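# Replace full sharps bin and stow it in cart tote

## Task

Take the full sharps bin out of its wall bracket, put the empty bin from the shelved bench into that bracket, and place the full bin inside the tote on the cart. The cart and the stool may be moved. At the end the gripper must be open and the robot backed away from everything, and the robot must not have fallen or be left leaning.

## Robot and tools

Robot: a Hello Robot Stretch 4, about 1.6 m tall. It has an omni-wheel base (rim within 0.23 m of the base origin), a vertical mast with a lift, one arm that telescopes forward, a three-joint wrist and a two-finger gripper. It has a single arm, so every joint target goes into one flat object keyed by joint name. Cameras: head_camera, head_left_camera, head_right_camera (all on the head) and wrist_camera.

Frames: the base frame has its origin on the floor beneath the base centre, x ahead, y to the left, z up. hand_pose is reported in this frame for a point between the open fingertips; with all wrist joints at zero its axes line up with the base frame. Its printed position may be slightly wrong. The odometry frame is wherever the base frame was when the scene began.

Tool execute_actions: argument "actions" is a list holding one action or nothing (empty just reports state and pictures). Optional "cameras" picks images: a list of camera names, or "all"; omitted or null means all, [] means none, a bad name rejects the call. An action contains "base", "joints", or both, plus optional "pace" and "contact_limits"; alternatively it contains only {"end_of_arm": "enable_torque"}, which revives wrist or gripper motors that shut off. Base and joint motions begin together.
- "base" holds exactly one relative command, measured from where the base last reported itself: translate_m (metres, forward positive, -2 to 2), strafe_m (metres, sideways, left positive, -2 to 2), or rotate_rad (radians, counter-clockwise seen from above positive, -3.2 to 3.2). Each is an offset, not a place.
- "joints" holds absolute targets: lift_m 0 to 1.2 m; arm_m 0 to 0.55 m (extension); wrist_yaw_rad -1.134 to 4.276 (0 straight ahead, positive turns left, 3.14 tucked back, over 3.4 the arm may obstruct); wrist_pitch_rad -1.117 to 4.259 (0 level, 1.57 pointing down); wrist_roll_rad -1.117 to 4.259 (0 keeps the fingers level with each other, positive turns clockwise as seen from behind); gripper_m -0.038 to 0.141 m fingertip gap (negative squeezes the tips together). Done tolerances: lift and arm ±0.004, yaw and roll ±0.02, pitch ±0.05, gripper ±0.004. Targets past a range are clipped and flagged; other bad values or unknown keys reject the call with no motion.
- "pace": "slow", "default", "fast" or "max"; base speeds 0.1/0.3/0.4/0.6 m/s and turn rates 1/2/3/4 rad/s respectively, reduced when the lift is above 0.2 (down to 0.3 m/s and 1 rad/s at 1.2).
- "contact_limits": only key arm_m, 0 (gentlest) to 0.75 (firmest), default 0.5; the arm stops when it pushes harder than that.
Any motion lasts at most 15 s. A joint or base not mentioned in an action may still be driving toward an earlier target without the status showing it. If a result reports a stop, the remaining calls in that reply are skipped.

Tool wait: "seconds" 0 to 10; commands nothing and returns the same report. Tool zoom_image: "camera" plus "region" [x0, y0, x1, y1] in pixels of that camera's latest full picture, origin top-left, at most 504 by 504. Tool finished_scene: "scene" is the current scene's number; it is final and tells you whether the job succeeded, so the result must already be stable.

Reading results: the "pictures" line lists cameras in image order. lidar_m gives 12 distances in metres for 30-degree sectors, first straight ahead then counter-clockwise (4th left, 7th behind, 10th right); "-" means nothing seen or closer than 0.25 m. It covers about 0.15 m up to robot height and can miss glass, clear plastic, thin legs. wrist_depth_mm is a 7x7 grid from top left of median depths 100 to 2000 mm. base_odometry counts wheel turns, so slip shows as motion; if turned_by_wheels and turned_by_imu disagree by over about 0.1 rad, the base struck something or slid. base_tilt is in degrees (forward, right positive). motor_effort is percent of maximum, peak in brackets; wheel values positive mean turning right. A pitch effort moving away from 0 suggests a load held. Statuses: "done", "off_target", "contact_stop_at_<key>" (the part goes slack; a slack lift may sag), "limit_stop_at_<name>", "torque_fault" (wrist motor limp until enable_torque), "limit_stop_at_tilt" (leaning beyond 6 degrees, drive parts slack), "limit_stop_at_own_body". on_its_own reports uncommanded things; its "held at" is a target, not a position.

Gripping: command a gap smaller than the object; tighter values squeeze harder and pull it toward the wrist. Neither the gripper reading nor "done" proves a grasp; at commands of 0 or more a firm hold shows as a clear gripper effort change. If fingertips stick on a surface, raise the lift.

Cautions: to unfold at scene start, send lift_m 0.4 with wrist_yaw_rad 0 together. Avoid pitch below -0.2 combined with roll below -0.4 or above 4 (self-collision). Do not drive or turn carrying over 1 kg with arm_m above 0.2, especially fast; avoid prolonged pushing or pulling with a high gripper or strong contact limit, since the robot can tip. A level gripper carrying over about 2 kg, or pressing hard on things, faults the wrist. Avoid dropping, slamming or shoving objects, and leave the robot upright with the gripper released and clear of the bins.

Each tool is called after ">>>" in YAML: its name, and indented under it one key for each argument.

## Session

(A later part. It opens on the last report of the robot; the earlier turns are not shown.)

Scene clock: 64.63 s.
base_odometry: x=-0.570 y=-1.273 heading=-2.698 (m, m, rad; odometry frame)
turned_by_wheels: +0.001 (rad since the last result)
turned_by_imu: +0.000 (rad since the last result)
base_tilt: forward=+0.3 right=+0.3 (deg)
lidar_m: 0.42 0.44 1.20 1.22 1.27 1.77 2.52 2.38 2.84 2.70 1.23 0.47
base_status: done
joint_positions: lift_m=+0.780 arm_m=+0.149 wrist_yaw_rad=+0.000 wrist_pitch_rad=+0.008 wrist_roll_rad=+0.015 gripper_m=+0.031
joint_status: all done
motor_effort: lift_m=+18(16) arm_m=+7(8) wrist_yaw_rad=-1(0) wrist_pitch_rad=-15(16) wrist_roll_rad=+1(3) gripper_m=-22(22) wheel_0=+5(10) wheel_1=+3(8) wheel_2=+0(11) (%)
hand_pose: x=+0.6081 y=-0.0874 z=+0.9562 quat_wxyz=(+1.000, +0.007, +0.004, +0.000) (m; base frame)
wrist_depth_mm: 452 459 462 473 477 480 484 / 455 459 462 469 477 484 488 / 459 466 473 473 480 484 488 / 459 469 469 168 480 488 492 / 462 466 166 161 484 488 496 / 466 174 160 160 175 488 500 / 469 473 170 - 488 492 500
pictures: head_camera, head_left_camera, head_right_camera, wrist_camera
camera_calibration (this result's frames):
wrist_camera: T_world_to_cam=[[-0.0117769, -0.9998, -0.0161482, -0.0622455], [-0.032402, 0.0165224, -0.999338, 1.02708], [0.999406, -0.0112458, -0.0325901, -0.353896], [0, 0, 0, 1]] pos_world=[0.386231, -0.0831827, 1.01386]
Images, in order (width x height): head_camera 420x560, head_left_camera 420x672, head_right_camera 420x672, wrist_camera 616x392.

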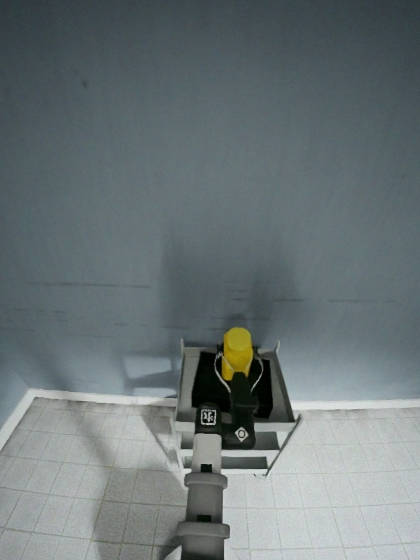

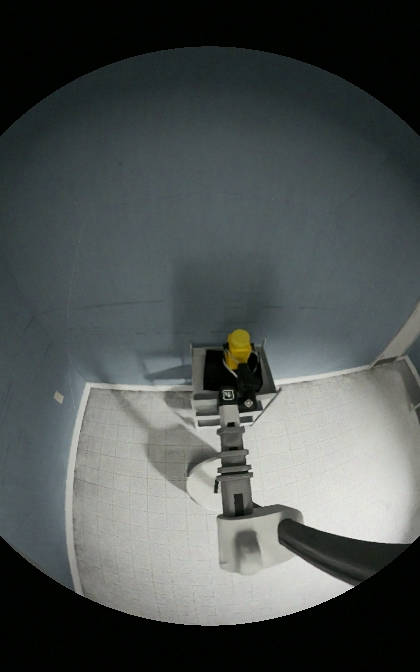

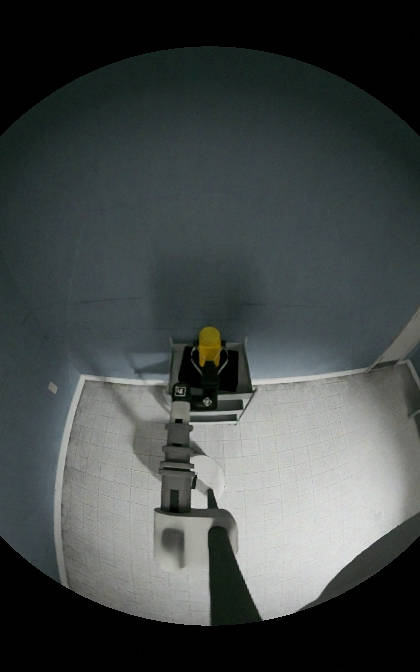

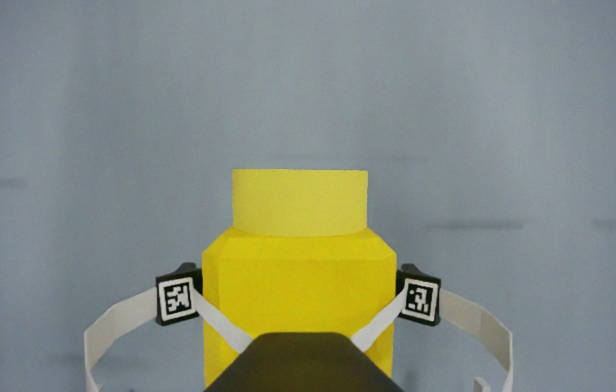

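>>> execute_actions:
  actions:
    - {"joints":{"lift_m":0.665}}
  cameras: []

>>> execute_actions:
  actions:
    - {"joints":{"lift_m":0.645},"pace":"slow"}
  cameras: ["head_camera","wrist_camera"]

Scene clock: 69.10 s.
base_odometry: x=-0.570 y=-1.273 heading=-2.698 (m, m, rad; odometry frame)
turned_by_wheels: +0.000 (rad since the last result)
turned_by_imu: +0.000 (rad since the last result)
base_tilt: forward=+0.3 right=+0.3 (deg)
lidar_m: 0.41 0.46 1.23 1.26 1.28 1.77 2.49 2.37 2.83 2.72 1.23 0.46
base_status: not commanded
joint_positions: lift_m=+0.665 arm_m=+0.149 wrist_yaw_rad=+0.000 wrist_pitch_rad=+0.008 wrist_roll_rad=+0.015 gripper_m=+0.031
joint_status: all done
motor_effort: lift_m=+18(18) arm_m=+7(8) wrist_yaw_rad=-1(1) wrist_pitch_rad=-15(17) wrist_roll_rad=+0(3) gripper_m=-24(22) wheel_0=+5(5) wheel_1=+3(3) wheel_2=+0(0) (%)
hand_pose: x=+0.6081 y=-0.0874 z=+0.8412 quat_wxyz=(+1.000, +0.007, +0.004, +0.000) (m; base frame)
wrist_depth_mm: 452 459 462 473 473 480 484 / 455 459 466 473 480 484 488 / 459 462 466 477 480 484 488 / 462 466 469 168 480 492 496 / 466 469 165 161 484 492 492 / 466 174 160 160 175 402 500 / 466 312 170 - 319 315 500
pictures: none
No camera images: the call's "cameras" was empty. Leave "cameras" out to get every camera's image.

Scene clock: 70.03 s.
base_odometry: x=-0.570 y=-1.273 heading=-2.698 (m, m, rad; odometry frame)
turned_by_wheels: +0.000 (rad since the last result)
turned_by_imu: +0.000 (rad since the last result)
base_tilt: forward=+0.3 right=+0.3 (deg)
lidar_m: 0.41 0.45 1.19 1.25 1.29 1.79 2.49 2.39 2.83 2.68 1.24 0.46
base_status: not commanded
joint_positions: lift_m=+0.645 arm_m=+0.149 wrist_yaw_rad=+0.000 wrist_pitch_rad=+0.008 wrist_roll_rad=+0.015 gripper_m=+0.031
joint_status: all done
motor_effort: lift_m=+18(17) arm_m=+7(8) wrist_yaw_rad=-1(1) wrist_pitch_rad=-15(16) wrist_roll_rad=+1(1) gripper_m=-22(25) wheel_0=+5(5) wheel_1=+3(3) wheel_2=+0(0) (%)
hand_pose: x=+0.6081 y=-0.0874 z=+0.8212 quat_wxyz=(+1.000, +0.007, +0.004, +0.000) (m; base frame)
wrist_depth_mm: 455 455 462 469 477 480 488 / 459 462 466 469 473 484 488 / 459 462 466 477 480 484 488 / 459 466 469 168 484 488 492 / 462 469 165 160 480 488 492 / 466 174 159 160 175 402 500 / 290 290 170 - 319 306 500
pictures: head_camera, wrist_camera
camera_calibration (this result's frames):
wrist_camera: T_world_to_cam=[[-0.0117772, -0.9998, -0.016148, -0.0644253], [-0.0324295, 0.0165225, -0.999337, 0.89219], [0.999405, -0.0112458, -0.0326177, -0.358275], [0, 0, 0, 1]] pos_world=[0.386236, -0.0831827, 0.878873]
Images, in order (width x height): head_camera 420x560, wrist_camera 616x392.

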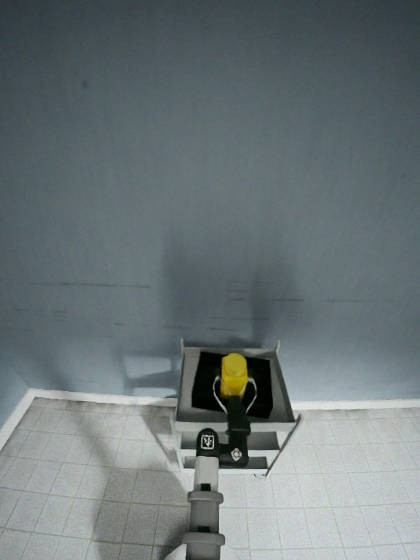

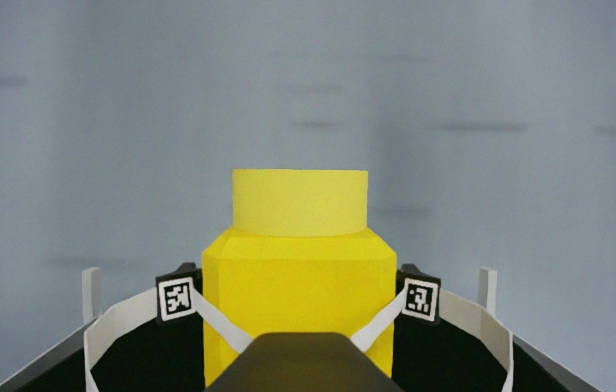

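>>> execute_actions:
  actions:
    - {"joints":{"lift_m":0.632},"pace":"slow"}
  cameras: []

Scene clock: 72.80 s.
base_odometry: x=-0.570 y=-1.273 heading=-2.698 (m, m, rad; odometry frame)
turned_by_wheels: +0.000 (rad since the last result)
turned_by_imu: +0.000 (rad since the last result)
base_tilt: forward=+0.4 right=+0.3 (deg)
lidar_m: 0.42 0.43 1.17 1.22 1.30 1.80 2.51 2.38 2.83 2.70 1.25 0.46
base_status: not commanded
joint_positions: lift_m=+0.632 arm_m=+0.149 wrist_yaw_rad=+0.000 wrist_pitch_rad=+0.008 wrist_roll_rad=+0.015 gripper_m=+0.031
joint_status: all done
motor_effort: lift_m=+18(16) arm_m=+7(7) wrist_yaw_rad=-1(1) wrist_pitch_rad=-15(15) wrist_roll_rad=+1(2) gripper_m=-22(23) wheel_0=+5(5) wheel_1=+3(3) wheel_2=+0(0) (%)
hand_pose: x=+0.6081 y=-0.0874 z=+0.8082 quat_wxyz=(+1.000, +0.007, +0.004, +0.000) (m; base frame)
wrist_depth_mm: 452 459 466 469 477 480 484 / 455 462 466 469 477 480 488 / 459 462 466 477 480 488 492 / 466 466 466 168 484 484 496 / 462 469 165 161 484 492 496 / 466 174 159 160 175 315 500 / 220 291 170 - 319 297 224
pictures: none
No camera images: the call's "cameras" was empty. Leave "cameras" out to get every camera's image.

>>> execute_actions:
  actions:
    - {"joints":{"lift_m":0.621},"pace":"slow"}
  cameras: ["wrist_camera"]

Scene clock: 75.67 s.
base_odometry: x=-0.570 y=-1.273 heading=-2.698 (m, m, rad; odometry frame)
turned_by_wheels: +0.000 (rad since the last result)
turned_by_imu: +0.000 (rad since the last result)
base_tilt: forward=+0.4 right=+0.3 (deg)
lidar_m: 0.42 0.42 1.21 1.26 1.27 1.78 2.49 2.37 2.84 2.69 1.24 0.46
base_status: not commanded
joint_positions: lift_m=+0.621 arm_m=+0.149 wrist_yaw_rad=+0.000 wrist_pitch_rad=+0.008 wrist_roll_rad=+0.015 gripper_m=+0.031
joint_status: all done
motor_effort: lift_m=+18(17) arm_m=+7(7) wrist_yaw_rad=-1(1) wrist_pitch_rad=-14(15) wrist_roll_rad=+1(1) gripper_m=-22(23) wheel_0=+5(5) wheel_1=+3(3) wheel_2=+0(0) (%)
hand_pose: x=+0.6081 y=-0.0874 z=+0.7972 quat_wxyz=(+1.000, +0.007, +0.004, +0.000) (m; base frame)
wrist_depth_mm: 455 459 462 466 473 477 484 / 459 459 469 473 480 484 484 / 455 462 473 473 480 484 488 / 462 466 469 168 484 484 492 / 462 469 165 160 484 488 496 / 462 174 160 160 175 255 500 / 208 291 170 - 320 297 208
pictures: wrist_camera
camera_calibration (this result's frames):
wrist_camera: T_world_to_cam=[[-0.0117769, -0.9998, -0.0161482, -0.0648126], [-0.0324102, 0.0165225, -0.999338, 0.868208], [0.999405, -0.0112457, -0.0325983, -0.359074], [0, 0, 0, 1]] pos_world=[0.386236, -0.0831827, 0.854881]
Images, in order (width x height): wrist_camera 616x392.

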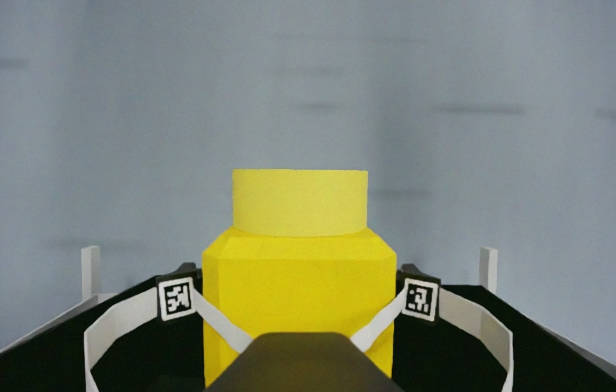

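>>> execute_actions:
  actions:
    - {"joints":{"lift_m":0.611},"pace":"slow"}
  cameras: ["wrist_camera"]

Scene clock: 78.33 s.
base_odometry: x=-0.570 y=-1.273 heading=-2.698 (m, m, rad; odometry frame)
turned_by_wheels: +0.000 (rad since the last result)
turned_by_imu: +0.000 (rad since the last result)
base_tilt: forward=+0.3 right=+0.3 (deg)
lidar_m: 0.42 0.45 1.19 1.23 1.31 1.74 2.53 2.36 2.81 2.69 1.22 0.46
base_status: not commanded
joint_positions: lift_m=+0.612 arm_m=+0.149 wrist_yaw_rad=+0.000 wrist_pitch_rad=-0.004 wrist_roll_rad=+0.015 gripper_m=+0.031
joint_status: all done
motor_effort: lift_m=+14(19) arm_m=+7(7) wrist_yaw_rad=-2(2) wrist_pitch_rad=+19(17) wrist_roll_rad=+1(1) gripper_m=-22(24) wheel_0=+5(5) wheel_1=+3(3) wheel_2=+0(0) (%)
hand_pose: x=+0.6081 y=-0.0873 z=+0.7910 quat_wxyz=(+1.000, +0.007, -0.002, +0.000) (m; base frame)
wrist_depth_mm: 459 462 466 477 484 484 484 / 459 466 469 473 480 488 488 / 459 466 469 477 484 488 492 / 462 466 466 170 484 484 496 / 462 466 165 160 208 488 492 / 462 173 159 160 175 255 500 / 202 291 168 - 317 296 208
pictures: wrist_camera
camera_calibration (this result's frames):
wrist_camera: T_world_to_cam=[[-0.0112731, -0.999804, -0.0162901, -0.0650168], [-0.0205692, 0.0165196, -0.999652, 0.855042], [0.999725, -0.0109341, -0.0207514, -0.368879], [0, 0, 0, 1]] pos_world=[0.385632, -0.0831623, 0.84603]
Images, in order (width x height): wrist_camera 616x392.

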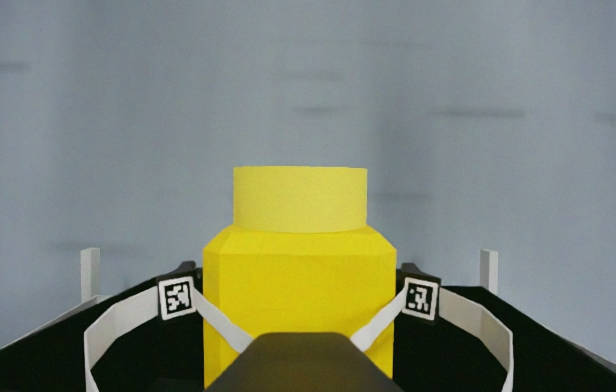

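>>> execute_actions:
  actions:
    - {"joints":{"lift_m":0.617,"gripper_m":0.14}}
  cameras: ["wrist_camera"]

>>> execute_actions:
  actions:
    - {"base":{"translate_m":-0.6},"joints":{"lift_m":0.8},"pace":"fast"}
  cameras: ["head_camera"]

>>> execute_actions:
  actions:
    - {"base":{"rotate_rad":-1.56},"joints":{"arm_m":0}}
  cameras: []

>>> execute_actions:
  actions:
    - {"base":{"translate_m":1.7},"pace":"fast"}

Scene clock: 83.30 s.
base_odometry: x=-0.570 y=-1.273 heading=-2.698 (m, m, rad; odometry frame)
turned_by_wheels: +0.000 (rad since the last result)
turned_by_imu: +0.000 (rad since the last result)
base_tilt: forward=+0.3 right=+0.3 (deg)
lidar_m: 0.43 0.45 1.19 1.25 1.31 1.78 2.52 2.36 2.83 2.67 1.23 0.45
base_status: not commanded
joint_positions: lift_m=+0.617 arm_m=+0.149 wrist_yaw_rad=+0.000 wrist_pitch_rad=+0.004 wrist_roll_rad=+0.015 gripper_m=+0.140
joint_status: all done
motor_effort: lift_m=+23(25) arm_m=+7(8) wrist_yaw_rad=-1(2) wrist_pitch_rad=-5(18) wrist_roll_rad=+2(1) gripper_m=-2(22) wheel_0=+5(5) wheel_1=+3(3) wheel_2=+0(0) (%)
hand_pose: x=+0.6081 y=-0.0874 z=+0.7939 quat_wxyz=(+1.000, +0.007, +0.002, +0.000) (m; base frame)
wrist_depth_mm: 452 459 466 469 473 477 492 / 455 462 466 473 473 480 492 / 459 466 469 473 480 488 492 / 466 466 473 190 484 484 492 / 462 466 185 179 215 488 496 / 462 245 178 178 192 276 496 / 204 291 332 - 319 274 207
pictures: wrist_camera
camera_calibration (this result's frames):
wrist_camera: T_world_to_cam=[[-0.0118407, -0.999799, -0.0161925, -0.0648278], [-0.0287159, 0.016527, -0.999451, 0.862714], [0.999517, -0.0113692, -0.0289058, -0.362224], [0, 0, 0, 1]] pos_world=[0.386055, -0.083191, 0.85072]
Images, in order (width x height): wrist_camera 616x392.

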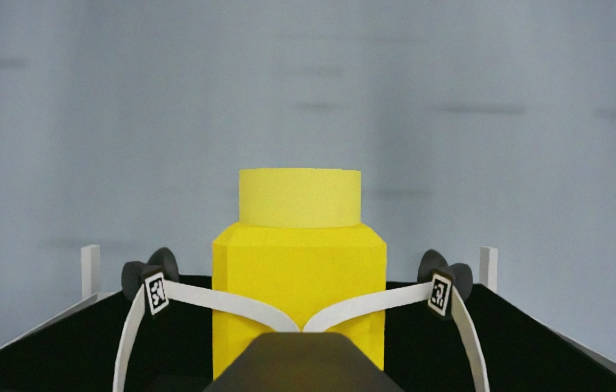

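Scene clock: 86.10 s.
base_odometry: x=-0.028 y=-1.016 heading=-2.698 (m, m, rad; odometry frame)
turned_by_wheels: -0.001 (rad since the last result)
turned_by_imu: +0.001 (rad since the last result)
base_tilt: forward=+0.3 right=+0.3 (deg)
lidar_m: 1.01 1.49 1.30 1.24 1.28 1.77 2.29 1.78 2.38 2.69 2.11 1.08
base_status: done
joint_positions: lift_m=+0.800 arm_m=+0.149 wrist_yaw_rad=+0.000 wrist_pitch_rad=+0.004 wrist_roll_rad=+0.015 gripper_m=+0.140
joint_status: all done
motor_effort: lift_m=+23(27) arm_m=+7(7) wrist_yaw_rad=-1(1) wrist_pitch_rad=-5(5) wrist_roll_rad=+2(1) gripper_m=+1(2) wheel_0=-4(11) wheel_1=-4(10) wheel_2=+0(14) (%)
hand_pose: x=+0.6081 y=-0.0874 z=+0.9768 quat_wxyz=(+1.000, +0.007, +0.002, +0.000) (m; base frame)
wrist_depth_mm: 1008 1025 1042 1060 1042 1078 1098 / 1025 1025 1060 1060 1078 1078 1098 / 1042 1025 1060 1060 1078 1078 1078 / 1060 1042 1042 1060 1078 1098 1118 / 1042 1060 1060 1078 1078 1078 1118 / 1042 1042 732 778 904 1118 1118 / 1060 1042 647 - 831 1118 1098
pictures: head_camera
Images, in order (width x height): head_camera 420x560.

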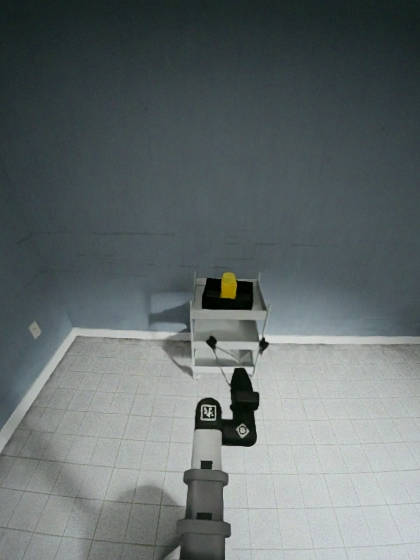

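Scene clock: 88.17 s.
base_odometry: x=-0.028 y=-1.016 heading=+2.025 (m, m, rad; odometry frame)
turned_by_wheels: -1.559 (rad since the last result)
turned_by_imu: -1.530 (rad since the last result)
base_tilt: forward=+0.3 right=+0.3 (deg)
lidar_m: 2.70 2.06 1.07 1.01 1.50 1.30 1.23 1.29 1.79 2.26 1.78 2.34
base_status: done
joint_positions: lift_m=+0.800 arm_m=+0.001 wrist_yaw_rad=+0.000 wrist_pitch_rad=+0.004 wrist_roll_rad=+0.015 gripper_m=+0.140
joint_status: all done
motor_effort: lift_m=+23(23) arm_m=-8(11) wrist_yaw_rad=+0(2) wrist_pitch_rad=-5(6) wrist_roll_rad=+0(0) gripper_m=+2(0) wheel_0=+4(11) wheel_1=+2(11) wheel_2=+3(10) (%)
hand_pose: x=+0.4608 y=-0.0875 z=+0.9768 quat_wxyz=(+1.000, +0.007, +0.002, +0.000) (m; base frame)
wrist_depth_mm: - - - - - - - / - - - - - - - / - - - - - - - / - - - - - - - / - - - - - - - / - - - - - - - / 1921 - - - - - -
pictures: none
No camera images: the call's "cameras" was empty. Leave "cameras" out to get every camera's image.

Scene clock: 93.83 s.
base_odometry: x=-0.776 y=+0.511 heading=+2.026 (m, m, rad; odometry frame)
turned_by_wheels: +0.001 (rad since the last result)
turned_by_imu: -0.003 (rad since the last result)
base_tilt: forward=+0.3 right=+0.3 (deg)
lidar_m: 0.98 1.03 1.49 1.45 1.48 1.72 2.95 3.05 1.76 1.66 1.72 1.02
base_status: done
joint_positions: lift_m=+0.800 arm_m=+0.001 wrist_yaw_rad=+0.000 wrist_pitch_rad=+0.004 wrist_roll_rad=+0.015 gripper_m=+0.140
joint_status: not commanded
motor_effort: lift_m=+23(23) arm_m=-8(8) wrist_yaw_rad=+0(0) wrist_pitch_rad=-5(6) wrist_roll_rad=+0(1) gripper_m=+0(1) wheel_0=+5(11) wheel_1=+3(9) wheel_2=+0(15) (%)
hand_pose: x=+0.4607 y=-0.0874 z=+0.9768 quat_wxyz=(+1.000, +0.007, +0.002, +0.000) (m; base frame)
wrist_depth_mm: 1464 1397 1397 1397 1336 1397 1576 / 1464 1499 1499 1537 1537 1537 1537 / 1499 1464 1537 1537 1537 1576 1576 / 1499 1537 1537 1537 1537 1576 1618 / 1537 1366 1430 1255 1464 1499 1618 / 798 759 778 798 768 778 831 / 1499 1537 1537 - 1576 1576 1618
pictures: head_camera, head_left_camera, head_right_camera, wrist_camera
camera_calibration (this result's frames):
wrist_camera: T_world_to_cam=[[-0.0119412, -0.999798, -0.016188, -0.0635961], [-0.0291063, 0.0165298, -0.99944, 1.04146], [0.999505, -0.0114633, -0.0292978, -0.209272], [0, 0, 0, 1]] pos_world=[0.238722, -0.0831973, 1.03371]
Images, in order (width x height): head_camera 420x560, head_left_camera 420x672, head_right_camera 420x672, wrist_camera 616x392.

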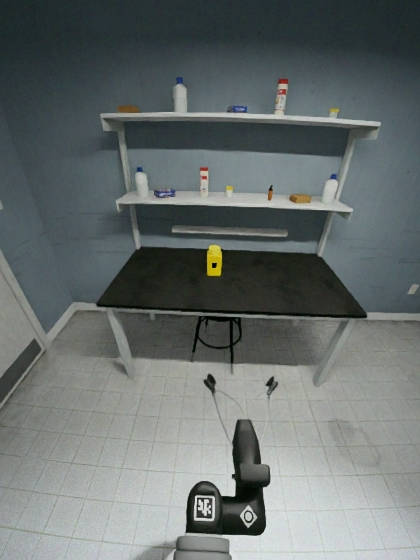

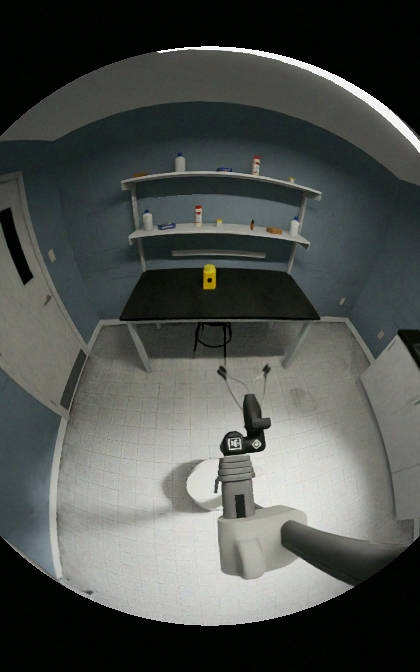

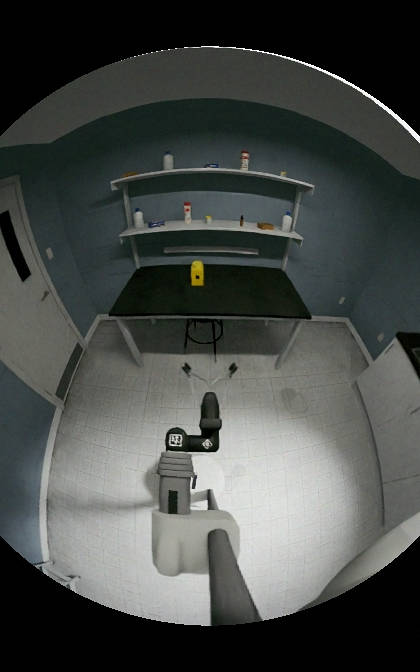

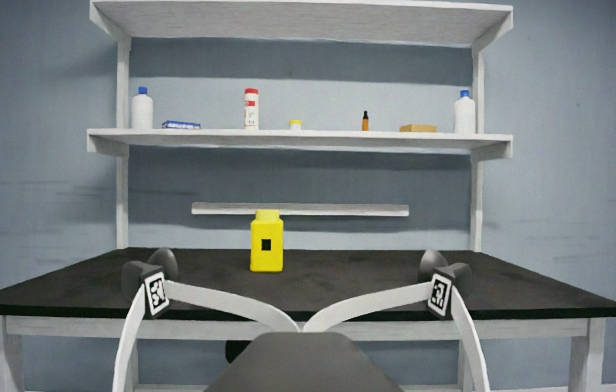

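>>> execute_actions:
  actions:
    - {"base":{"strafe_m":0.09},"joints":{"lift_m":0.735}}
  cameras: []

>>> execute_actions:
  actions:
    - {"base":{"translate_m":0.6},"joints":{"arm_m":0.13},"pace":"fast"}
  cameras: ["head_camera","wrist_camera"]

>>> zoom_image:
  camera: "head_camera"
  region: [170,280,300,410]

Scene clock: 98.27 s.
base_odometry: x=-0.856 y=+0.472 heading=+2.026 (m, m, rad; odometry frame)
turned_by_wheels: +0.000 (rad since the last result)
turned_by_imu: +0.000 (rad since the last result)
base_tilt: forward=+0.3 right=+0.3 (deg)
lidar_m: 0.98 1.06 1.39 1.34 1.39 1.66 2.95 3.07 1.81 1.74 1.80 1.02
base_status: done
joint_positions: lift_m=+0.735 arm_m=+0.001 wrist_yaw_rad=+0.000 wrist_pitch_rad=+0.004 wrist_roll_rad=+0.015 gripper_m=+0.140
joint_status: all done
motor_effort: lift_m=+18(22) arm_m=-8(8) wrist_yaw_rad=+0(0) wrist_pitch_rad=-6(6) wrist_roll_rad=+2(1) gripper_m=+2(2) wheel_0=-3(13) wheel_1=+3(13) wheel_2=+0(1) (%)
hand_pose: x=+0.4607 y=-0.0874 z=+0.9122 quat_wxyz=(+1.000, +0.007, +0.002, +0.000) (m; base frame)
wrist_depth_mm: 1464 1499 1499 1499 1537 1499 1576 / 1499 1499 1537 1537 1537 1576 1576 / 1499 1537 1499 1537 1537 1464 1576 / 1499 1499 1537 1537 1537 1576 1576 / 1464 1042 1098 1118 1118 1138 1576 / 788 768 798 768 820 820 831 / 1160 1499 1537 - 1576 1576 1576
pictures: none
No camera images: the call's "cameras" was empty. Leave "cameras" out to get every camera's image.

Scene clock: 101.13 s.
base_odometry: x=-1.120 y=+1.010 heading=+2.027 (m, m, rad; odometry frame)
turned_by_wheels: +0.001 (rad since the last result)
turned_by_imu: -0.001 (rad since the last result)
base_tilt: forward=+0.4 right=+0.3 (deg)
lidar_m: 0.38 0.41 0.59 1.33 1.42 1.93 3.65 3.38 1.79 1.72 0.57 0.43
base_status: done
joint_positions: lift_m=+0.735 arm_m=+0.129 wrist_yaw_rad=+0.000 wrist_pitch_rad=+0.004 wrist_roll_rad=+0.015 gripper_m=+0.140
joint_status: all done
motor_effort: lift_m=+18(17) arm_m=+8(7) wrist_yaw_rad=-2(1) wrist_pitch_rad=-5(5) wrist_roll_rad=+1(2) gripper_m=+1(0) wheel_0=+4(10) wheel_1=+2(9) wheel_2=+1(14) (%)
hand_pose: x=+0.5881 y=-0.0874 z=+0.9122 quat_wxyz=(+1.000, +0.007, +0.002, +0.000) (m; base frame)
wrist_depth_mm: 535 525 525 530 559 544 535 / 778 820 820 820 831 788 768 / 809 809 820 842 842 842 854 / 809 809 820 759 831 842 854 / 809 820 831 379 842 854 878 / 564 484 496 377 500 539 597 / 399 399 415 - 430 404 430
pictures: head_camera, wrist_camera
camera_calibration (this result's frames):
wrist_camera: T_world_to_cam=[[-0.011748, -0.9998, -0.0161896, -0.0631775], [-0.0289764, 0.0165243, -0.999444, 0.980592], [0.999511, -0.0112724, -0.0291647, -0.33854], [0, 0, 0, 1]] pos_world=[0.366046, -0.0831846, 0.96915]
Images, in order (width x height): head_camera 420x560, wrist_camera 616x392.

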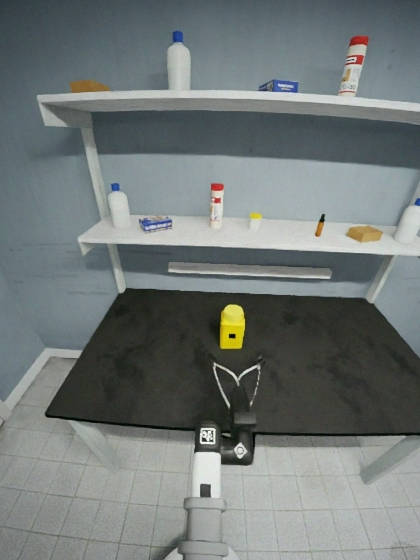

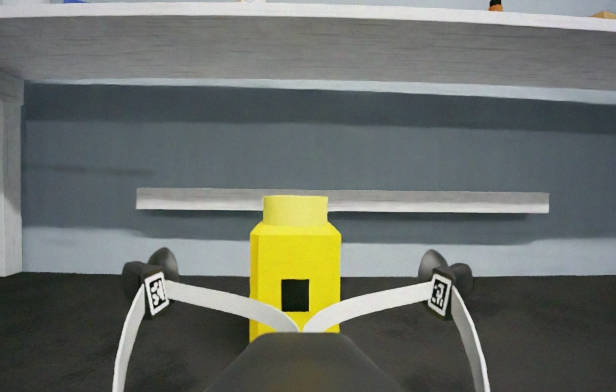

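Region (170, 280, 300, 410) of head_camera's 420x560 image, scaled by 3.877, with more detail than that image has.

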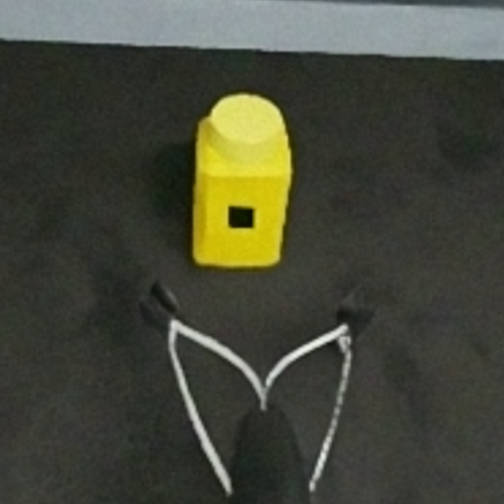

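>>> execute_actions:
  actions:
    - {"joints":{"lift_m":0.716,"arm_m":0.33}}
  cameras: ["wrist_camera"]

>>> execute_actions:
  actions:
    - {"joints":{"gripper_m":0.045}}
  cameras: ["wrist_camera"]

>>> execute_actions:
  actions:
    - {"joints":{"lift_m":0.75}}
  cameras: ["head_camera","wrist_camera"]

Scene clock: 106.73 s.
base_odometry: x=-1.120 y=+1.010 heading=+2.027 (m, m, rad; odometry frame)
turned_by_wheels: +0.000 (rad since the last result)
turned_by_imu: +0.000 (rad since the last result)
base_tilt: forward=+0.3 right=+0.3 (deg)
lidar_m: 0.40 0.41 0.59 1.33 1.43 1.94 3.63 3.39 1.78 1.73 0.57 0.42
base_status: not commanded
joint_positions: lift_m=+0.716 arm_m=+0.329 wrist_yaw_rad=+0.000 wrist_pitch_rad=+0.004 wrist_roll_rad=+0.015 gripper_m=+0.140
joint_status: all done
motor_effort: lift_m=+17(17) arm_m=+8(10) wrist_yaw_rad=-1(1) wrist_pitch_rad=-6(6) wrist_roll_rad=+1(0) gripper_m=+1(0) wheel_0=+4(4) wheel_1=+2(2) wheel_2=+0(1) (%)
hand_pose: x=+0.7880 y=-0.0874 z=+0.8933 quat_wxyz=(+1.000, +0.007, +0.002, +0.000) (m; base frame)
wrist_depth_mm: 580 569 569 569 564 559 559 / 615 621 627 634 634 640 654 / 621 621 621 640 640 647 654 / 615 615 559 186 564 574 574 / 627 627 181 178 640 654 661 / 512 439 177 177 192 496 535 / 364 357 183 - 343 366 375
pictures: wrist_camera
camera_calibration (this result's frames):
wrist_camera: T_world_to_cam=[[-0.0117593, -0.9998, -0.0161897, -0.0611294], [-0.0289634, 0.0165246, -0.999444, 0.967441], [0.999511, -0.0112838, -0.0291519, -0.538964], [0, 0, 0, 1]] pos_world=[0.566002, -0.0831853, 0.950202]
Images, in order (width x height): wrist_camera 616x392.

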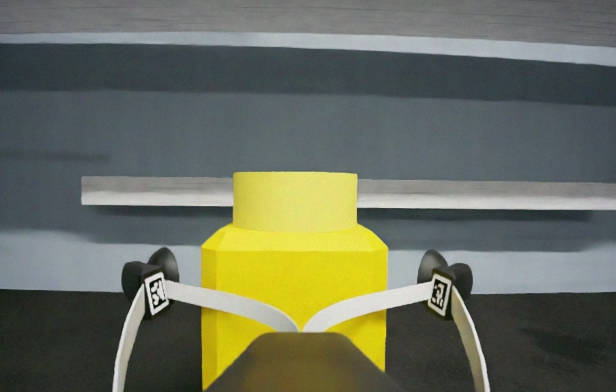

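Scene clock: 108.70 s.
base_odometry: x=-1.120 y=+1.010 heading=+2.027 (m, m, rad; odometry frame)
turned_by_wheels: +0.000 (rad since the last result)
turned_by_imu: +0.000 (rad since the last result)
base_tilt: forward=+0.4 right=+0.3 (deg)
lidar_m: 0.35 0.43 0.58 1.34 1.44 1.91 3.64 3.38 1.81 1.73 0.58 0.42
base_status: not commanded
joint_positions: lift_m=+0.716 arm_m=+0.329 wrist_yaw_rad=+0.000 wrist_pitch_rad=+0.004 wrist_roll_rad=+0.015 gripper_m=+0.045
joint_status: all done
motor_effort: lift_m=+17(17) arm_m=+8(8) wrist_yaw_rad=-1(1) wrist_pitch_rad=-5(5) wrist_roll_rad=+0(2) gripper_m=-22(21) wheel_0=+5(5) wheel_1=+2(2) wheel_2=+1(1) (%)
hand_pose: x=+0.7880 y=-0.0874 z=+0.8933 quat_wxyz=(+1.000, +0.007, +0.002, +0.000) (m; base frame)
wrist_depth_mm: 591 569 569 574 564 564 564 / 615 627 627 634 640 640 647 / 615 627 634 634 647 640 654 / 615 627 559 172 564 574 574 / 621 627 168 165 191 654 654 / 512 176 163 164 173 492 535 / 359 355 169 - 325 366 373
pictures: wrist_camera
camera_calibration (this result's frames):
wrist_camera: T_world_to_cam=[[-0.0117585, -0.9998, -0.0161893, -0.0611301], [-0.0289829, 0.0165244, -0.999443, 0.96745], [0.999511, -0.0112827, -0.0291714, -0.538946], [0, 0, 0, 1]] pos_world=[0.566003, -0.0831852, 0.9502]
Images, in order (width x height): wrist_camera 616x392.

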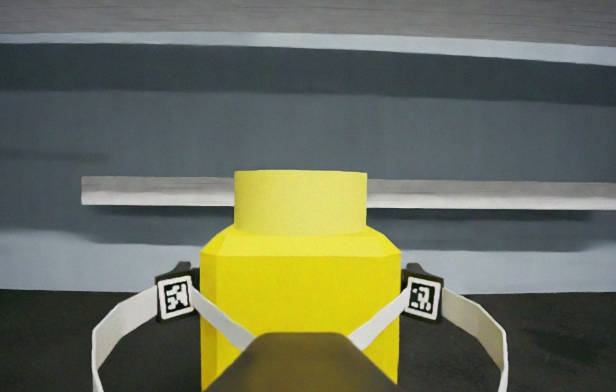

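Scene clock: 109.67 s.
base_odometry: x=-1.120 y=+1.010 heading=+2.027 (m, m, rad; odometry frame)
turned_by_wheels: +0.000 (rad since the last result)
turned_by_imu: +0.000 (rad since the last result)
base_tilt: forward=+0.3 right=+0.3 (deg)
lidar_m: 0.38 0.43 0.59 1.31 1.43 1.94 3.64 3.39 1.82 1.73 0.57 0.42
base_status: not commanded
joint_positions: lift_m=+0.750 arm_m=+0.329 wrist_yaw_rad=+0.000 wrist_pitch_rad=+0.006 wrist_roll_rad=+0.015 gripper_m=+0.045
joint_status: all done
motor_effort: lift_m=+24(25) arm_m=+8(8) wrist_yaw_rad=-1(1) wrist_pitch_rad=-12(11) wrist_roll_rad=+2(2) gripper_m=-19(21) wheel_0=+4(5) wheel_1=+2(2) wheel_2=+1(0) (%)
hand_pose: x=+0.7880 y=-0.0874 z=+0.9262 quat_wxyz=(+1.000, +0.007, +0.003, +0.000) (m; base frame)
wrist_depth_mm: 512 496 500 500 492 488 508 / 615 621 627 640 640 640 647 / 621 615 627 634 640 647 654 / 621 585 559 172 640 640 654 / 621 627 168 165 191 654 661 / 609 176 163 164 173 580 661 / 424 418 169 - 382 430 452
pictures: head_camera, wrist_camera
camera_calibration (this result's frames):
wrist_camera: T_world_to_cam=[[-0.0117871, -0.9998, -0.0161679, -0.0605947], [-0.0307842, 0.0165242, -0.999389, 1.0017], [0.999457, -0.0112822, -0.0309728, -0.536275], [0, 0, 0, 1]] pos_world=[0.566106, -0.0831852, 0.983496]
Images, in order (width x height): head_camera 420x560, wrist_camera 616x392.

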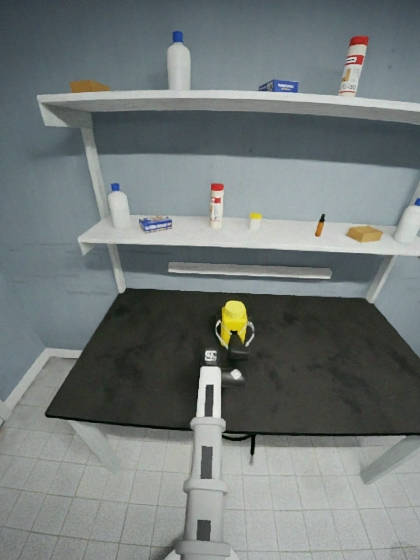

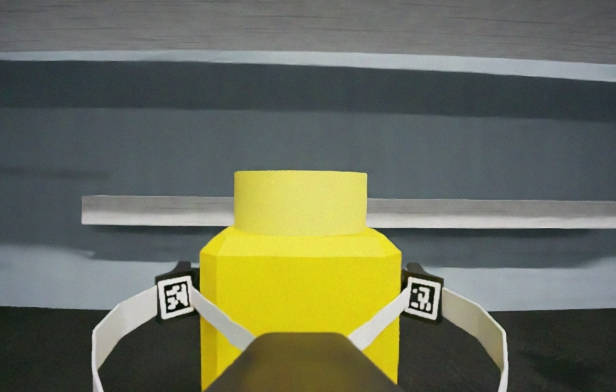

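>>> execute_actions:
  actions:
    - {"base":{"translate_m":-0.4},"joints":{"arm_m":0.05},"pace":"fast"}
  cameras: []

>>> execute_actions:
  actions:
    - {"base":{"rotate_rad":-2.6}}
  cameras: []

>>> execute_actions:
  actions:
    - {"base":{"translate_m":2},"pace":"fast"}
  cameras: ["head_camera"]

>>> execute_actions:
  actions:
    - {"base":{"translate_m":0.5},"pace":"fast"}
  cameras: []

>>> execute_actions:
  actions:
    - {"base":{"rotate_rad":-0.54},"joints":{"lift_m":0.62,"arm_m":0.15}}
  cameras: ["head_camera","wrist_camera"]

Scene clock: 118.70 s.
base_odometry: x=-0.945 y=+0.651 heading=+2.026 (m, m, rad; odometry frame)
turned_by_wheels: -0.001 (rad since the last result)
turned_by_imu: +0.001 (rad since the last result)
base_tilt: forward=+0.3 right=+0.3 (deg)
lidar_m: 0.78 0.83 1.40 1.34 1.40 1.81 3.17 3.28 1.83 1.74 1.15 0.84
base_status: done
joint_positions: lift_m=+0.750 arm_m=+0.051 wrist_yaw_rad=+0.000 wrist_pitch_rad=+0.006 wrist_roll_rad=+0.015 gripper_m=+0.045
joint_status: all done
motor_effort: lift_m=+24(24) arm_m=-7(7) wrist_yaw_rad=-1(2) wrist_pitch_rad=-11(11) wrist_roll_rad=+1(1) gripper_m=-18(19) wheel_0=-4(11) wheel_1=-4(12) wheel_2=+0(13) (%)
hand_pose: x=+0.5107 y=-0.0875 z=+0.9262 quat_wxyz=(+1.000, +0.007, +0.003, +0.000) (m; base frame)
wrist_depth_mm: 1255 1255 1281 1281 1308 1308 1336 / 1255 1060 1281 1281 1308 1281 1336 / 1255 1281 1281 1281 1308 1308 1308 / 1255 1281 1281 172 1308 1281 1336 / 1255 1098 168 165 191 1182 1281 / 603 176 163 164 173 580 627 / 554 564 169 - 525 569 574
pictures: none
No camera images: the call's "cameras" was empty. Leave "cameras" out to get every camera's image.

Scene clock: 121.30 s.
base_odometry: x=-0.945 y=+0.651 heading=-0.573 (m, m, rad; odometry frame)
turned_by_wheels: -2.599 (rad since the last result)
turned_by_imu: -2.550 (rad since the last result)
base_tilt: forward=+0.3 right=+0.3 (deg)
lidar_m: 3.26 1.80 1.73 1.14 0.85 0.79 0.84 1.39 1.35 1.43 1.84 3.13
base_status: done
joint_positions: lift_m=+0.750 arm_m=+0.051 wrist_yaw_rad=+0.000 wrist_pitch_rad=+0.006 wrist_roll_rad=+0.015 gripper_m=+0.045
joint_status: not commanded
motor_effort: lift_m=+23(24) arm_m=-8(8) wrist_yaw_rad=+0(3) wrist_pitch_rad=-11(12) wrist_roll_rad=+1(1) gripper_m=-20(22) wheel_0=+4(11) wheel_1=+4(11) wheel_2=+1(10) (%)
hand_pose: x=+0.5107 y=-0.0874 z=+0.9262 quat_wxyz=(+1.000, +0.007, +0.003, +0.000) (m; base frame)
wrist_depth_mm: 1708 - - - - - - / 1708 - - - - - - / - - - - - - - / 1576 - - 172 - - - / 1464 - 168 165 191 - - / 1499 176 163 164 173 - - / 1499 1863 169 - 1661 1921 -
pictures: none
No camera images: the call's "cameras" was empty. Leave "cameras" out to get every camera's image.

Scene clock: 127.70 s.
base_odometry: x=+0.736 y=-0.433 heading=-0.573 (m, m, rad; odometry frame)
turned_by_wheels: +0.001 (rad since the last result)
turned_by_imu: -0.004 (rad since the last result)
base_tilt: forward=+0.3 right=+0.3 (deg)
lidar_m: 1.50 1.36 1.34 0.86 1.05 2.55 2.75 2.46 1.97 2.04 1.48 1.32
base_status: done
joint_positions: lift_m=+0.750 arm_m=+0.051 wrist_yaw_rad=+0.000 wrist_pitch_rad=+0.006 wrist_roll_rad=+0.015 gripper_m=+0.045
joint_status: not commanded
motor_effort: lift_m=+23(23) arm_m=-8(7) wrist_yaw_rad=-1(0) wrist_pitch_rad=-12(11) wrist_roll_rad=+1(0) gripper_m=-21(21) wheel_0=+5(10) wheel_1=+3(10) wheel_2=+1(13) (%)
hand_pose: x=+0.5107 y=-0.0874 z=+0.9262 quat_wxyz=(+1.000, +0.007, +0.003, +0.000) (m; base frame)
wrist_depth_mm: 1118 1366 1430 1281 1138 991 917 / 1098 1397 1499 1281 1138 1008 931 / 1138 1366 1464 1308 1118 1008 931 / 1118 1366 1537 171 1138 1025 931 / 1118 1397 168 165 191 1025 931 / 1138 176 163 164 173 1008 931 / 1138 1397 169 - 1078 1025 946
pictures: head_camera
Images, in order (width x height): head_camera 420x560.

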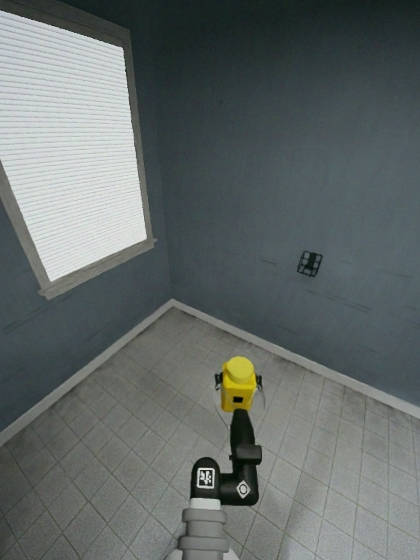

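Scene clock: 130.33 s.
base_odometry: x=+1.157 y=-0.703 heading=-0.572 (m, m, rad; odometry frame)
turned_by_wheels: +0.001 (rad since the last result)
turned_by_imu: +0.000 (rad since the last result)
base_tilt: forward=+0.3 right=+0.3 (deg)
lidar_m: 1.05 1.09 1.05 1.15 0.97 1.99 3.56 2.32 2.22 1.41 1.04 0.87
base_status: done
joint_positions: lift_m=+0.750 arm_m=+0.051 wrist_yaw_rad=+0.000 wrist_pitch_rad=+0.006 wrist_roll_rad=+0.015 gripper_m=+0.045
joint_status: not commanded
motor_effort: lift_m=+23(23) arm_m=-8(7) wrist_yaw_rad=-1(1) wrist_pitch_rad=-11(11) wrist_roll_rad=+1(2) gripper_m=-20(18) wheel_0=+5(11) wheel_1=+4(10) wheel_2=+1(14) (%)
hand_pose: x=+0.5107 y=-0.0874 z=+0.9262 quat_wxyz=(+1.000, +0.007, +0.003, +0.000) (m; base frame)
wrist_depth_mm: 891 1042 931 809 715 634 580 / 904 1042 917 809 715 640 574 / 917 1042 946 809 715 640 580 / 891 1078 946 172 707 640 591 / 891 1060 168 165 191 647 585 / 917 176 163 164 173 621 585 / 917 1078 169 - 691 640 591
pictures: none
No camera images: the call's "cameras" was empty. Leave "cameras" out to get every camera's image.

Scene clock: 131.93 s.
base_odometry: x=+1.156 y=-0.703 heading=-1.111 (m, m, rad; odometry frame)
turned_by_wheels: -0.539 (rad since the last result)
turned_by_imu: -0.529 (rad since the last result)
base_tilt: forward=+0.3 right=+0.3 (deg)
lidar_m: 0.88 1.05 1.08 1.04 1.14 0.99 1.98 3.16 2.74 2.24 1.39 1.03
base_status: done
joint_positions: lift_m=+0.620 arm_m=+0.149 wrist_yaw_rad=+0.000 wrist_pitch_rad=+0.006 wrist_roll_rad=+0.015 gripper_m=+0.045
joint_status: all done
motor_effort: lift_m=+18(23) arm_m=+7(10) wrist_yaw_rad=-1(3) wrist_pitch_rad=-10(12) wrist_roll_rad=+1(1) gripper_m=-17(20) wheel_0=+4(10) wheel_1=+4(10) wheel_2=+3(8) (%)
hand_pose: x=+0.6080 y=-0.0874 z=+0.7967 quat_wxyz=(+1.000, +0.007, +0.003, +0.000) (m; base frame)
wrist_depth_mm: 597 603 615 621 621 627 634 / 603 609 609 615 627 627 634 / 609 609 615 621 627 634 640 / 609 615 609 172 627 640 640 / 609 609 168 165 191 640 647 / 609 177 163 163 173 640 647 / 615 621 169 - 634 647 647
pictures: head_camera, wrist_camera
camera_calibration (this result's frames):
wrist_camera: T_world_to_cam=[[-0.0119431, -0.999798, -0.0161594, -0.0647666], [-0.0308782, 0.0165216, -0.999387, 0.866786], [0.999452, -0.0114368, -0.0310693, -0.360313], [0, 0, 0, 1]] pos_world=[0.386106, -0.0831951, 0.854013]
Images, in order (width x height): head_camera 420x560, wrist_camera 616x392.

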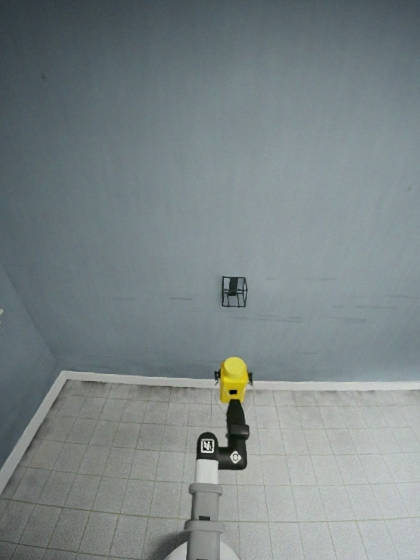

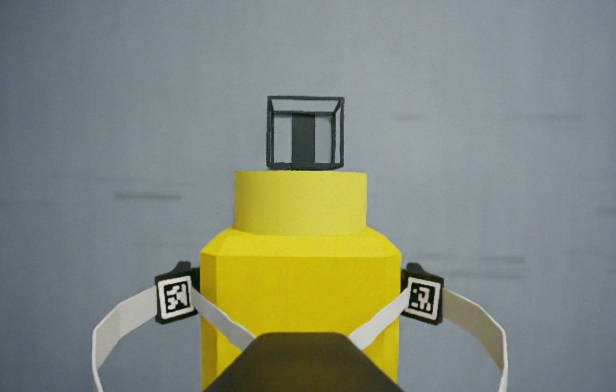

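>>> execute_actions:
  actions:
    - {"base":{"translate_m":0.23}}
  cameras: ["wrist_camera"]

>>> zoom_image:
  camera: "wrist_camera"
  region: [160,0,460,300]

Scene clock: 136.77 s.
base_odometry: x=+1.259 y=-0.909 heading=-1.110 (m, m, rad; odometry frame)
turned_by_wheels: +0.001 (rad since the last result)
turned_by_imu: +0.000 (rad since the last result)
base_tilt: forward=+0.4 right=+0.3 (deg)
lidar_m: 0.54 0.80 1.10 1.05 1.12 1.22 1.96 3.47 2.32 2.25 1.11 0.78
base_status: done
joint_positions: lift_m=+0.620 arm_m=+0.149 wrist_yaw_rad=+0.000 wrist_pitch_rad=+0.006 wrist_roll_rad=+0.015 gripper_m=+0.045
joint_status: not commanded
motor_effort: lift_m=+18(18) arm_m=+7(7) wrist_yaw_rad=-1(1) wrist_pitch_rad=-11(11) wrist_roll_rad=+0(1) gripper_m=-19(20) wheel_0=+5(9) wheel_1=+5(10) wheel_2=-2(11) (%)
hand_pose: x=+0.6081 y=-0.0874 z=+0.7967 quat_wxyz=(+1.000, +0.007, +0.003, +0.000) (m; base frame)
wrist_depth_mm: 379 382 387 389 392 397 399 / 379 384 384 392 394 399 404 / 382 384 389 392 399 404 404 / 387 389 392 172 399 404 407 / 387 392 168 165 191 404 410 / 389 176 163 164 173 407 410 / 389 397 169 - 404 410 410
pictures: wrist_camera
camera_calibration (this result's frames):
wrist_camera: T_world_to_cam=[[-0.0118262, -0.999799, -0.0161594, -0.064804], [-0.0308795, 0.016518, -0.999387, 0.866766], [0.999453, -0.01132, -0.0310687, -0.360337], [0, 0, 0, 1]] pos_world=[0.386139, -0.0831873, 0.853992]
Images, in order (width x height): wrist_camera 616x392.

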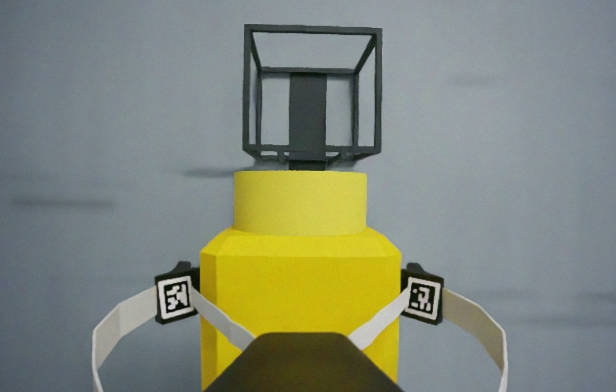

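Region (160, 0, 460, 300) of wrist_camera's 616x392 image, scaled by 1.680.

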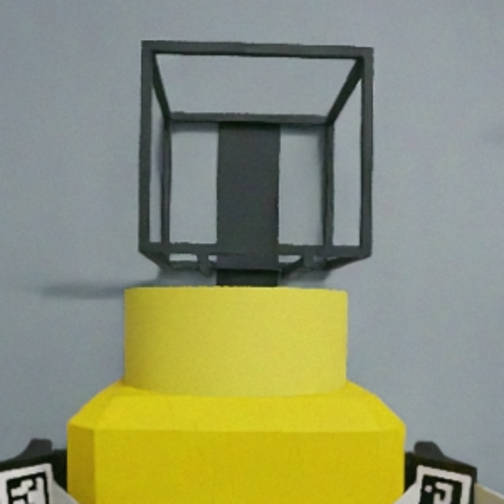

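>>> execute_actions:
  actions:
    - {"base":{"strafe_m":-0.007},"joints":{"lift_m":0.95}}
  cameras: []

>>> execute_actions:
  actions:
    - {"joints":{"arm_m":0.279}}
  cameras: []

>>> execute_actions:
  actions:
    - {"joints":{"lift_m":0.915},"pace":"slow"}

>>> zoom_image:
  camera: "head_right_camera"
  region: [160,260,260,360]

Scene clock: 144.10 s.
base_odometry: x=+1.252 y=-0.912 heading=-1.110 (m, m, rad; odometry frame)
turned_by_wheels: +0.000 (rad since the last result)
turned_by_imu: +0.001 (rad since the last result)
base_tilt: forward=+0.4 right=+0.3 (deg)
lidar_m: 0.55 0.78 1.11 1.05 1.12 1.19 2.01 3.46 2.29 2.23 1.10 0.80
base_status: done
joint_positions: lift_m=+0.950 arm_m=+0.149 wrist_yaw_rad=+0.000 wrist_pitch_rad=+0.006 wrist_roll_rad=+0.015 gripper_m=+0.045
joint_status: all done
motor_effort: lift_m=+23(26) arm_m=+7(8) wrist_yaw_rad=-1(2) wrist_pitch_rad=-11(10) wrist_roll_rad=+0(0) gripper_m=-18(18) wheel_0=+4(13) wheel_1=-3(9) wheel_2=+0(1) (%)
hand_pose: x=+0.6080 y=-0.0874 z=+1.1262 quat_wxyz=(+1.000, +0.007, +0.003, +0.000) (m; base frame)
wrist_depth_mm: 379 382 387 389 397 397 399 / 382 384 389 392 394 399 404 / 382 387 389 394 399 402 407 / 384 389 389 172 402 402 407 / 387 389 168 165 191 404 410 / 392 176 163 164 173 407 413 / 392 394 169 - 404 410 415
pictures: none
No camera images: the call's "cameras" was empty. Leave "cameras" out to get every camera's image.

Scene clock: 145.53 s.
base_odometry: x=+1.252 y=-0.912 heading=-1.110 (m, m, rad; odometry frame)
turned_by_wheels: +0.000 (rad since the last result)
turned_by_imu: +0.000 (rad since the last result)
base_tilt: forward=+0.3 right=+0.3 (deg)
lidar_m: 0.68 0.79 1.10 1.07 1.12 1.21 1.98 3.46 2.29 2.25 1.12 0.78
base_status: not commanded
joint_positions: lift_m=+0.950 arm_m=+0.278 wrist_yaw_rad=+0.000 wrist_pitch_rad=+0.006 wrist_roll_rad=+0.015 gripper_m=+0.045
joint_status: all done
motor_effort: lift_m=+23(24) arm_m=+8(11) wrist_yaw_rad=-1(0) wrist_pitch_rad=-11(12) wrist_roll_rad=+2(1) gripper_m=-20(19) wheel_0=+4(4) wheel_1=-4(3) wheel_2=+0(0) (%)
hand_pose: x=+0.7370 y=-0.0874 z=+1.1262 quat_wxyz=(+1.000, +0.007, +0.003, +0.000) (m; base frame)
wrist_depth_mm: 257 259 262 264 265 270 271 / 258 262 263 265 268 270 273 / 259 262 265 268 268 272 274 / 262 264 265 171 270 273 276 / 262 265 168 165 190 274 278 / 263 176 163 163 173 276 278 / 265 266 168 - 274 277 279
pictures: none
No camera images: the call's "cameras" was empty. Leave "cameras" out to get every camera's image.

Scene clock: 146.67 s.
base_odometry: x=+1.252 y=-0.912 heading=-1.110 (m, m, rad; odometry frame)
turned_by_wheels: +0.000 (rad since the last result)
turned_by_imu: +0.000 (rad since the last result)
base_tilt: forward=+0.4 right=+0.3 (deg)
lidar_m: 0.67 0.79 1.11 1.03 1.09 1.20 2.00 3.46 2.32 2.25 1.10 0.81
base_status: not commanded
joint_positions: lift_m=+0.915 arm_m=+0.278 wrist_yaw_rad=-0.001 wrist_pitch_rad=+0.006 wrist_roll_rad=+0.015 gripper_m=+0.045
joint_status: all done
motor_effort: lift_m=+17(22) arm_m=+7(8) wrist_yaw_rad=+1(1) wrist_pitch_rad=-10(10) wrist_roll_rad=+1(1) gripper_m=-20(20) wheel_0=+4(4) wheel_1=-4(4) wheel_2=+0(0) (%)
hand_pose: x=+0.7370 y=-0.0876 z=+1.0918 quat_wxyz=(+1.000, +0.007, +0.003, +0.000) (m; base frame)
wrist_depth_mm: 257 259 263 264 268 270 272 / 257 260 264 266 268 271 273 / 259 262 264 267 270 272 274 / 260 263 265 172 271 274 277 / 262 265 168 164 191 276 278 / 264 176 163 164 172 274 279 / 264 267 169 - 274 277 279
pictures: head_camera, head_left_camera, head_right_camera, wrist_camera
camera_calibration (this result's frames):
wrist_camera: T_world_to_cam=[[-0.0125405, -0.999791, -0.0161592, -0.0581909], [-0.0306323, 0.016537, -0.999394, 1.16551], [0.999452, -0.0120379, -0.0308332, -0.480321], [0, 0, 0, 1]] pos_world=[0.51503, -0.0832349, 1.14906]
Images, in order (width x height): head_camera 420x560, head_left_camera 420x672, head_right_camera 420x672, wrist_camera 616x392.

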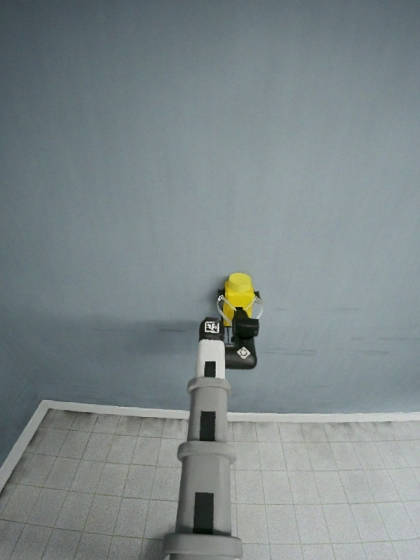

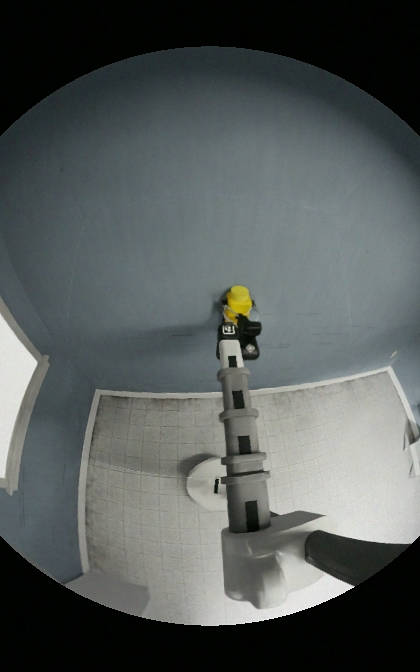

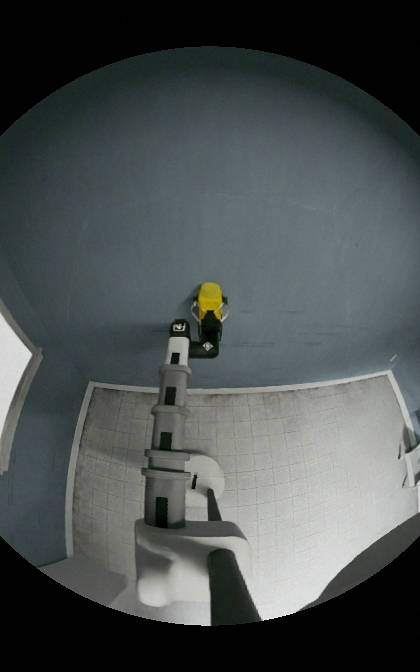

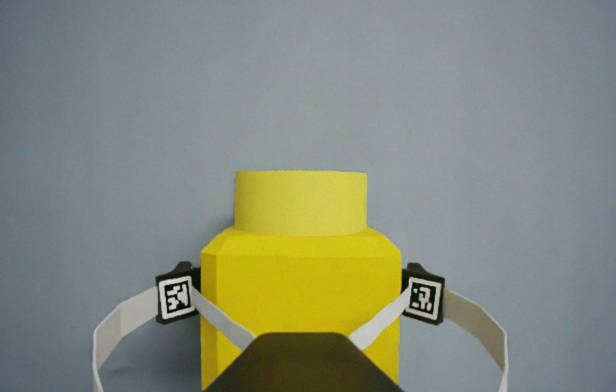

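Region (160, 260, 260, 360) of head_right_camera's 420x672 image, scaled by 5.040, with more detail than that image has.

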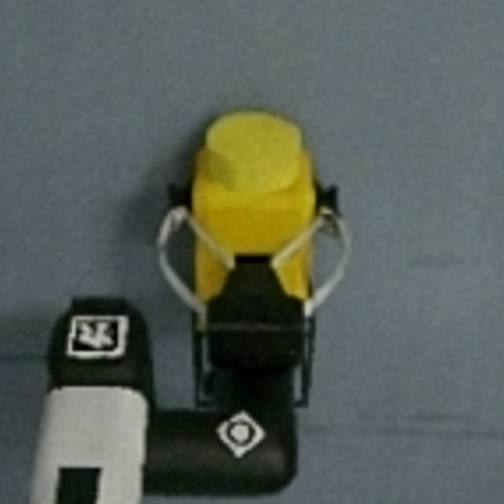

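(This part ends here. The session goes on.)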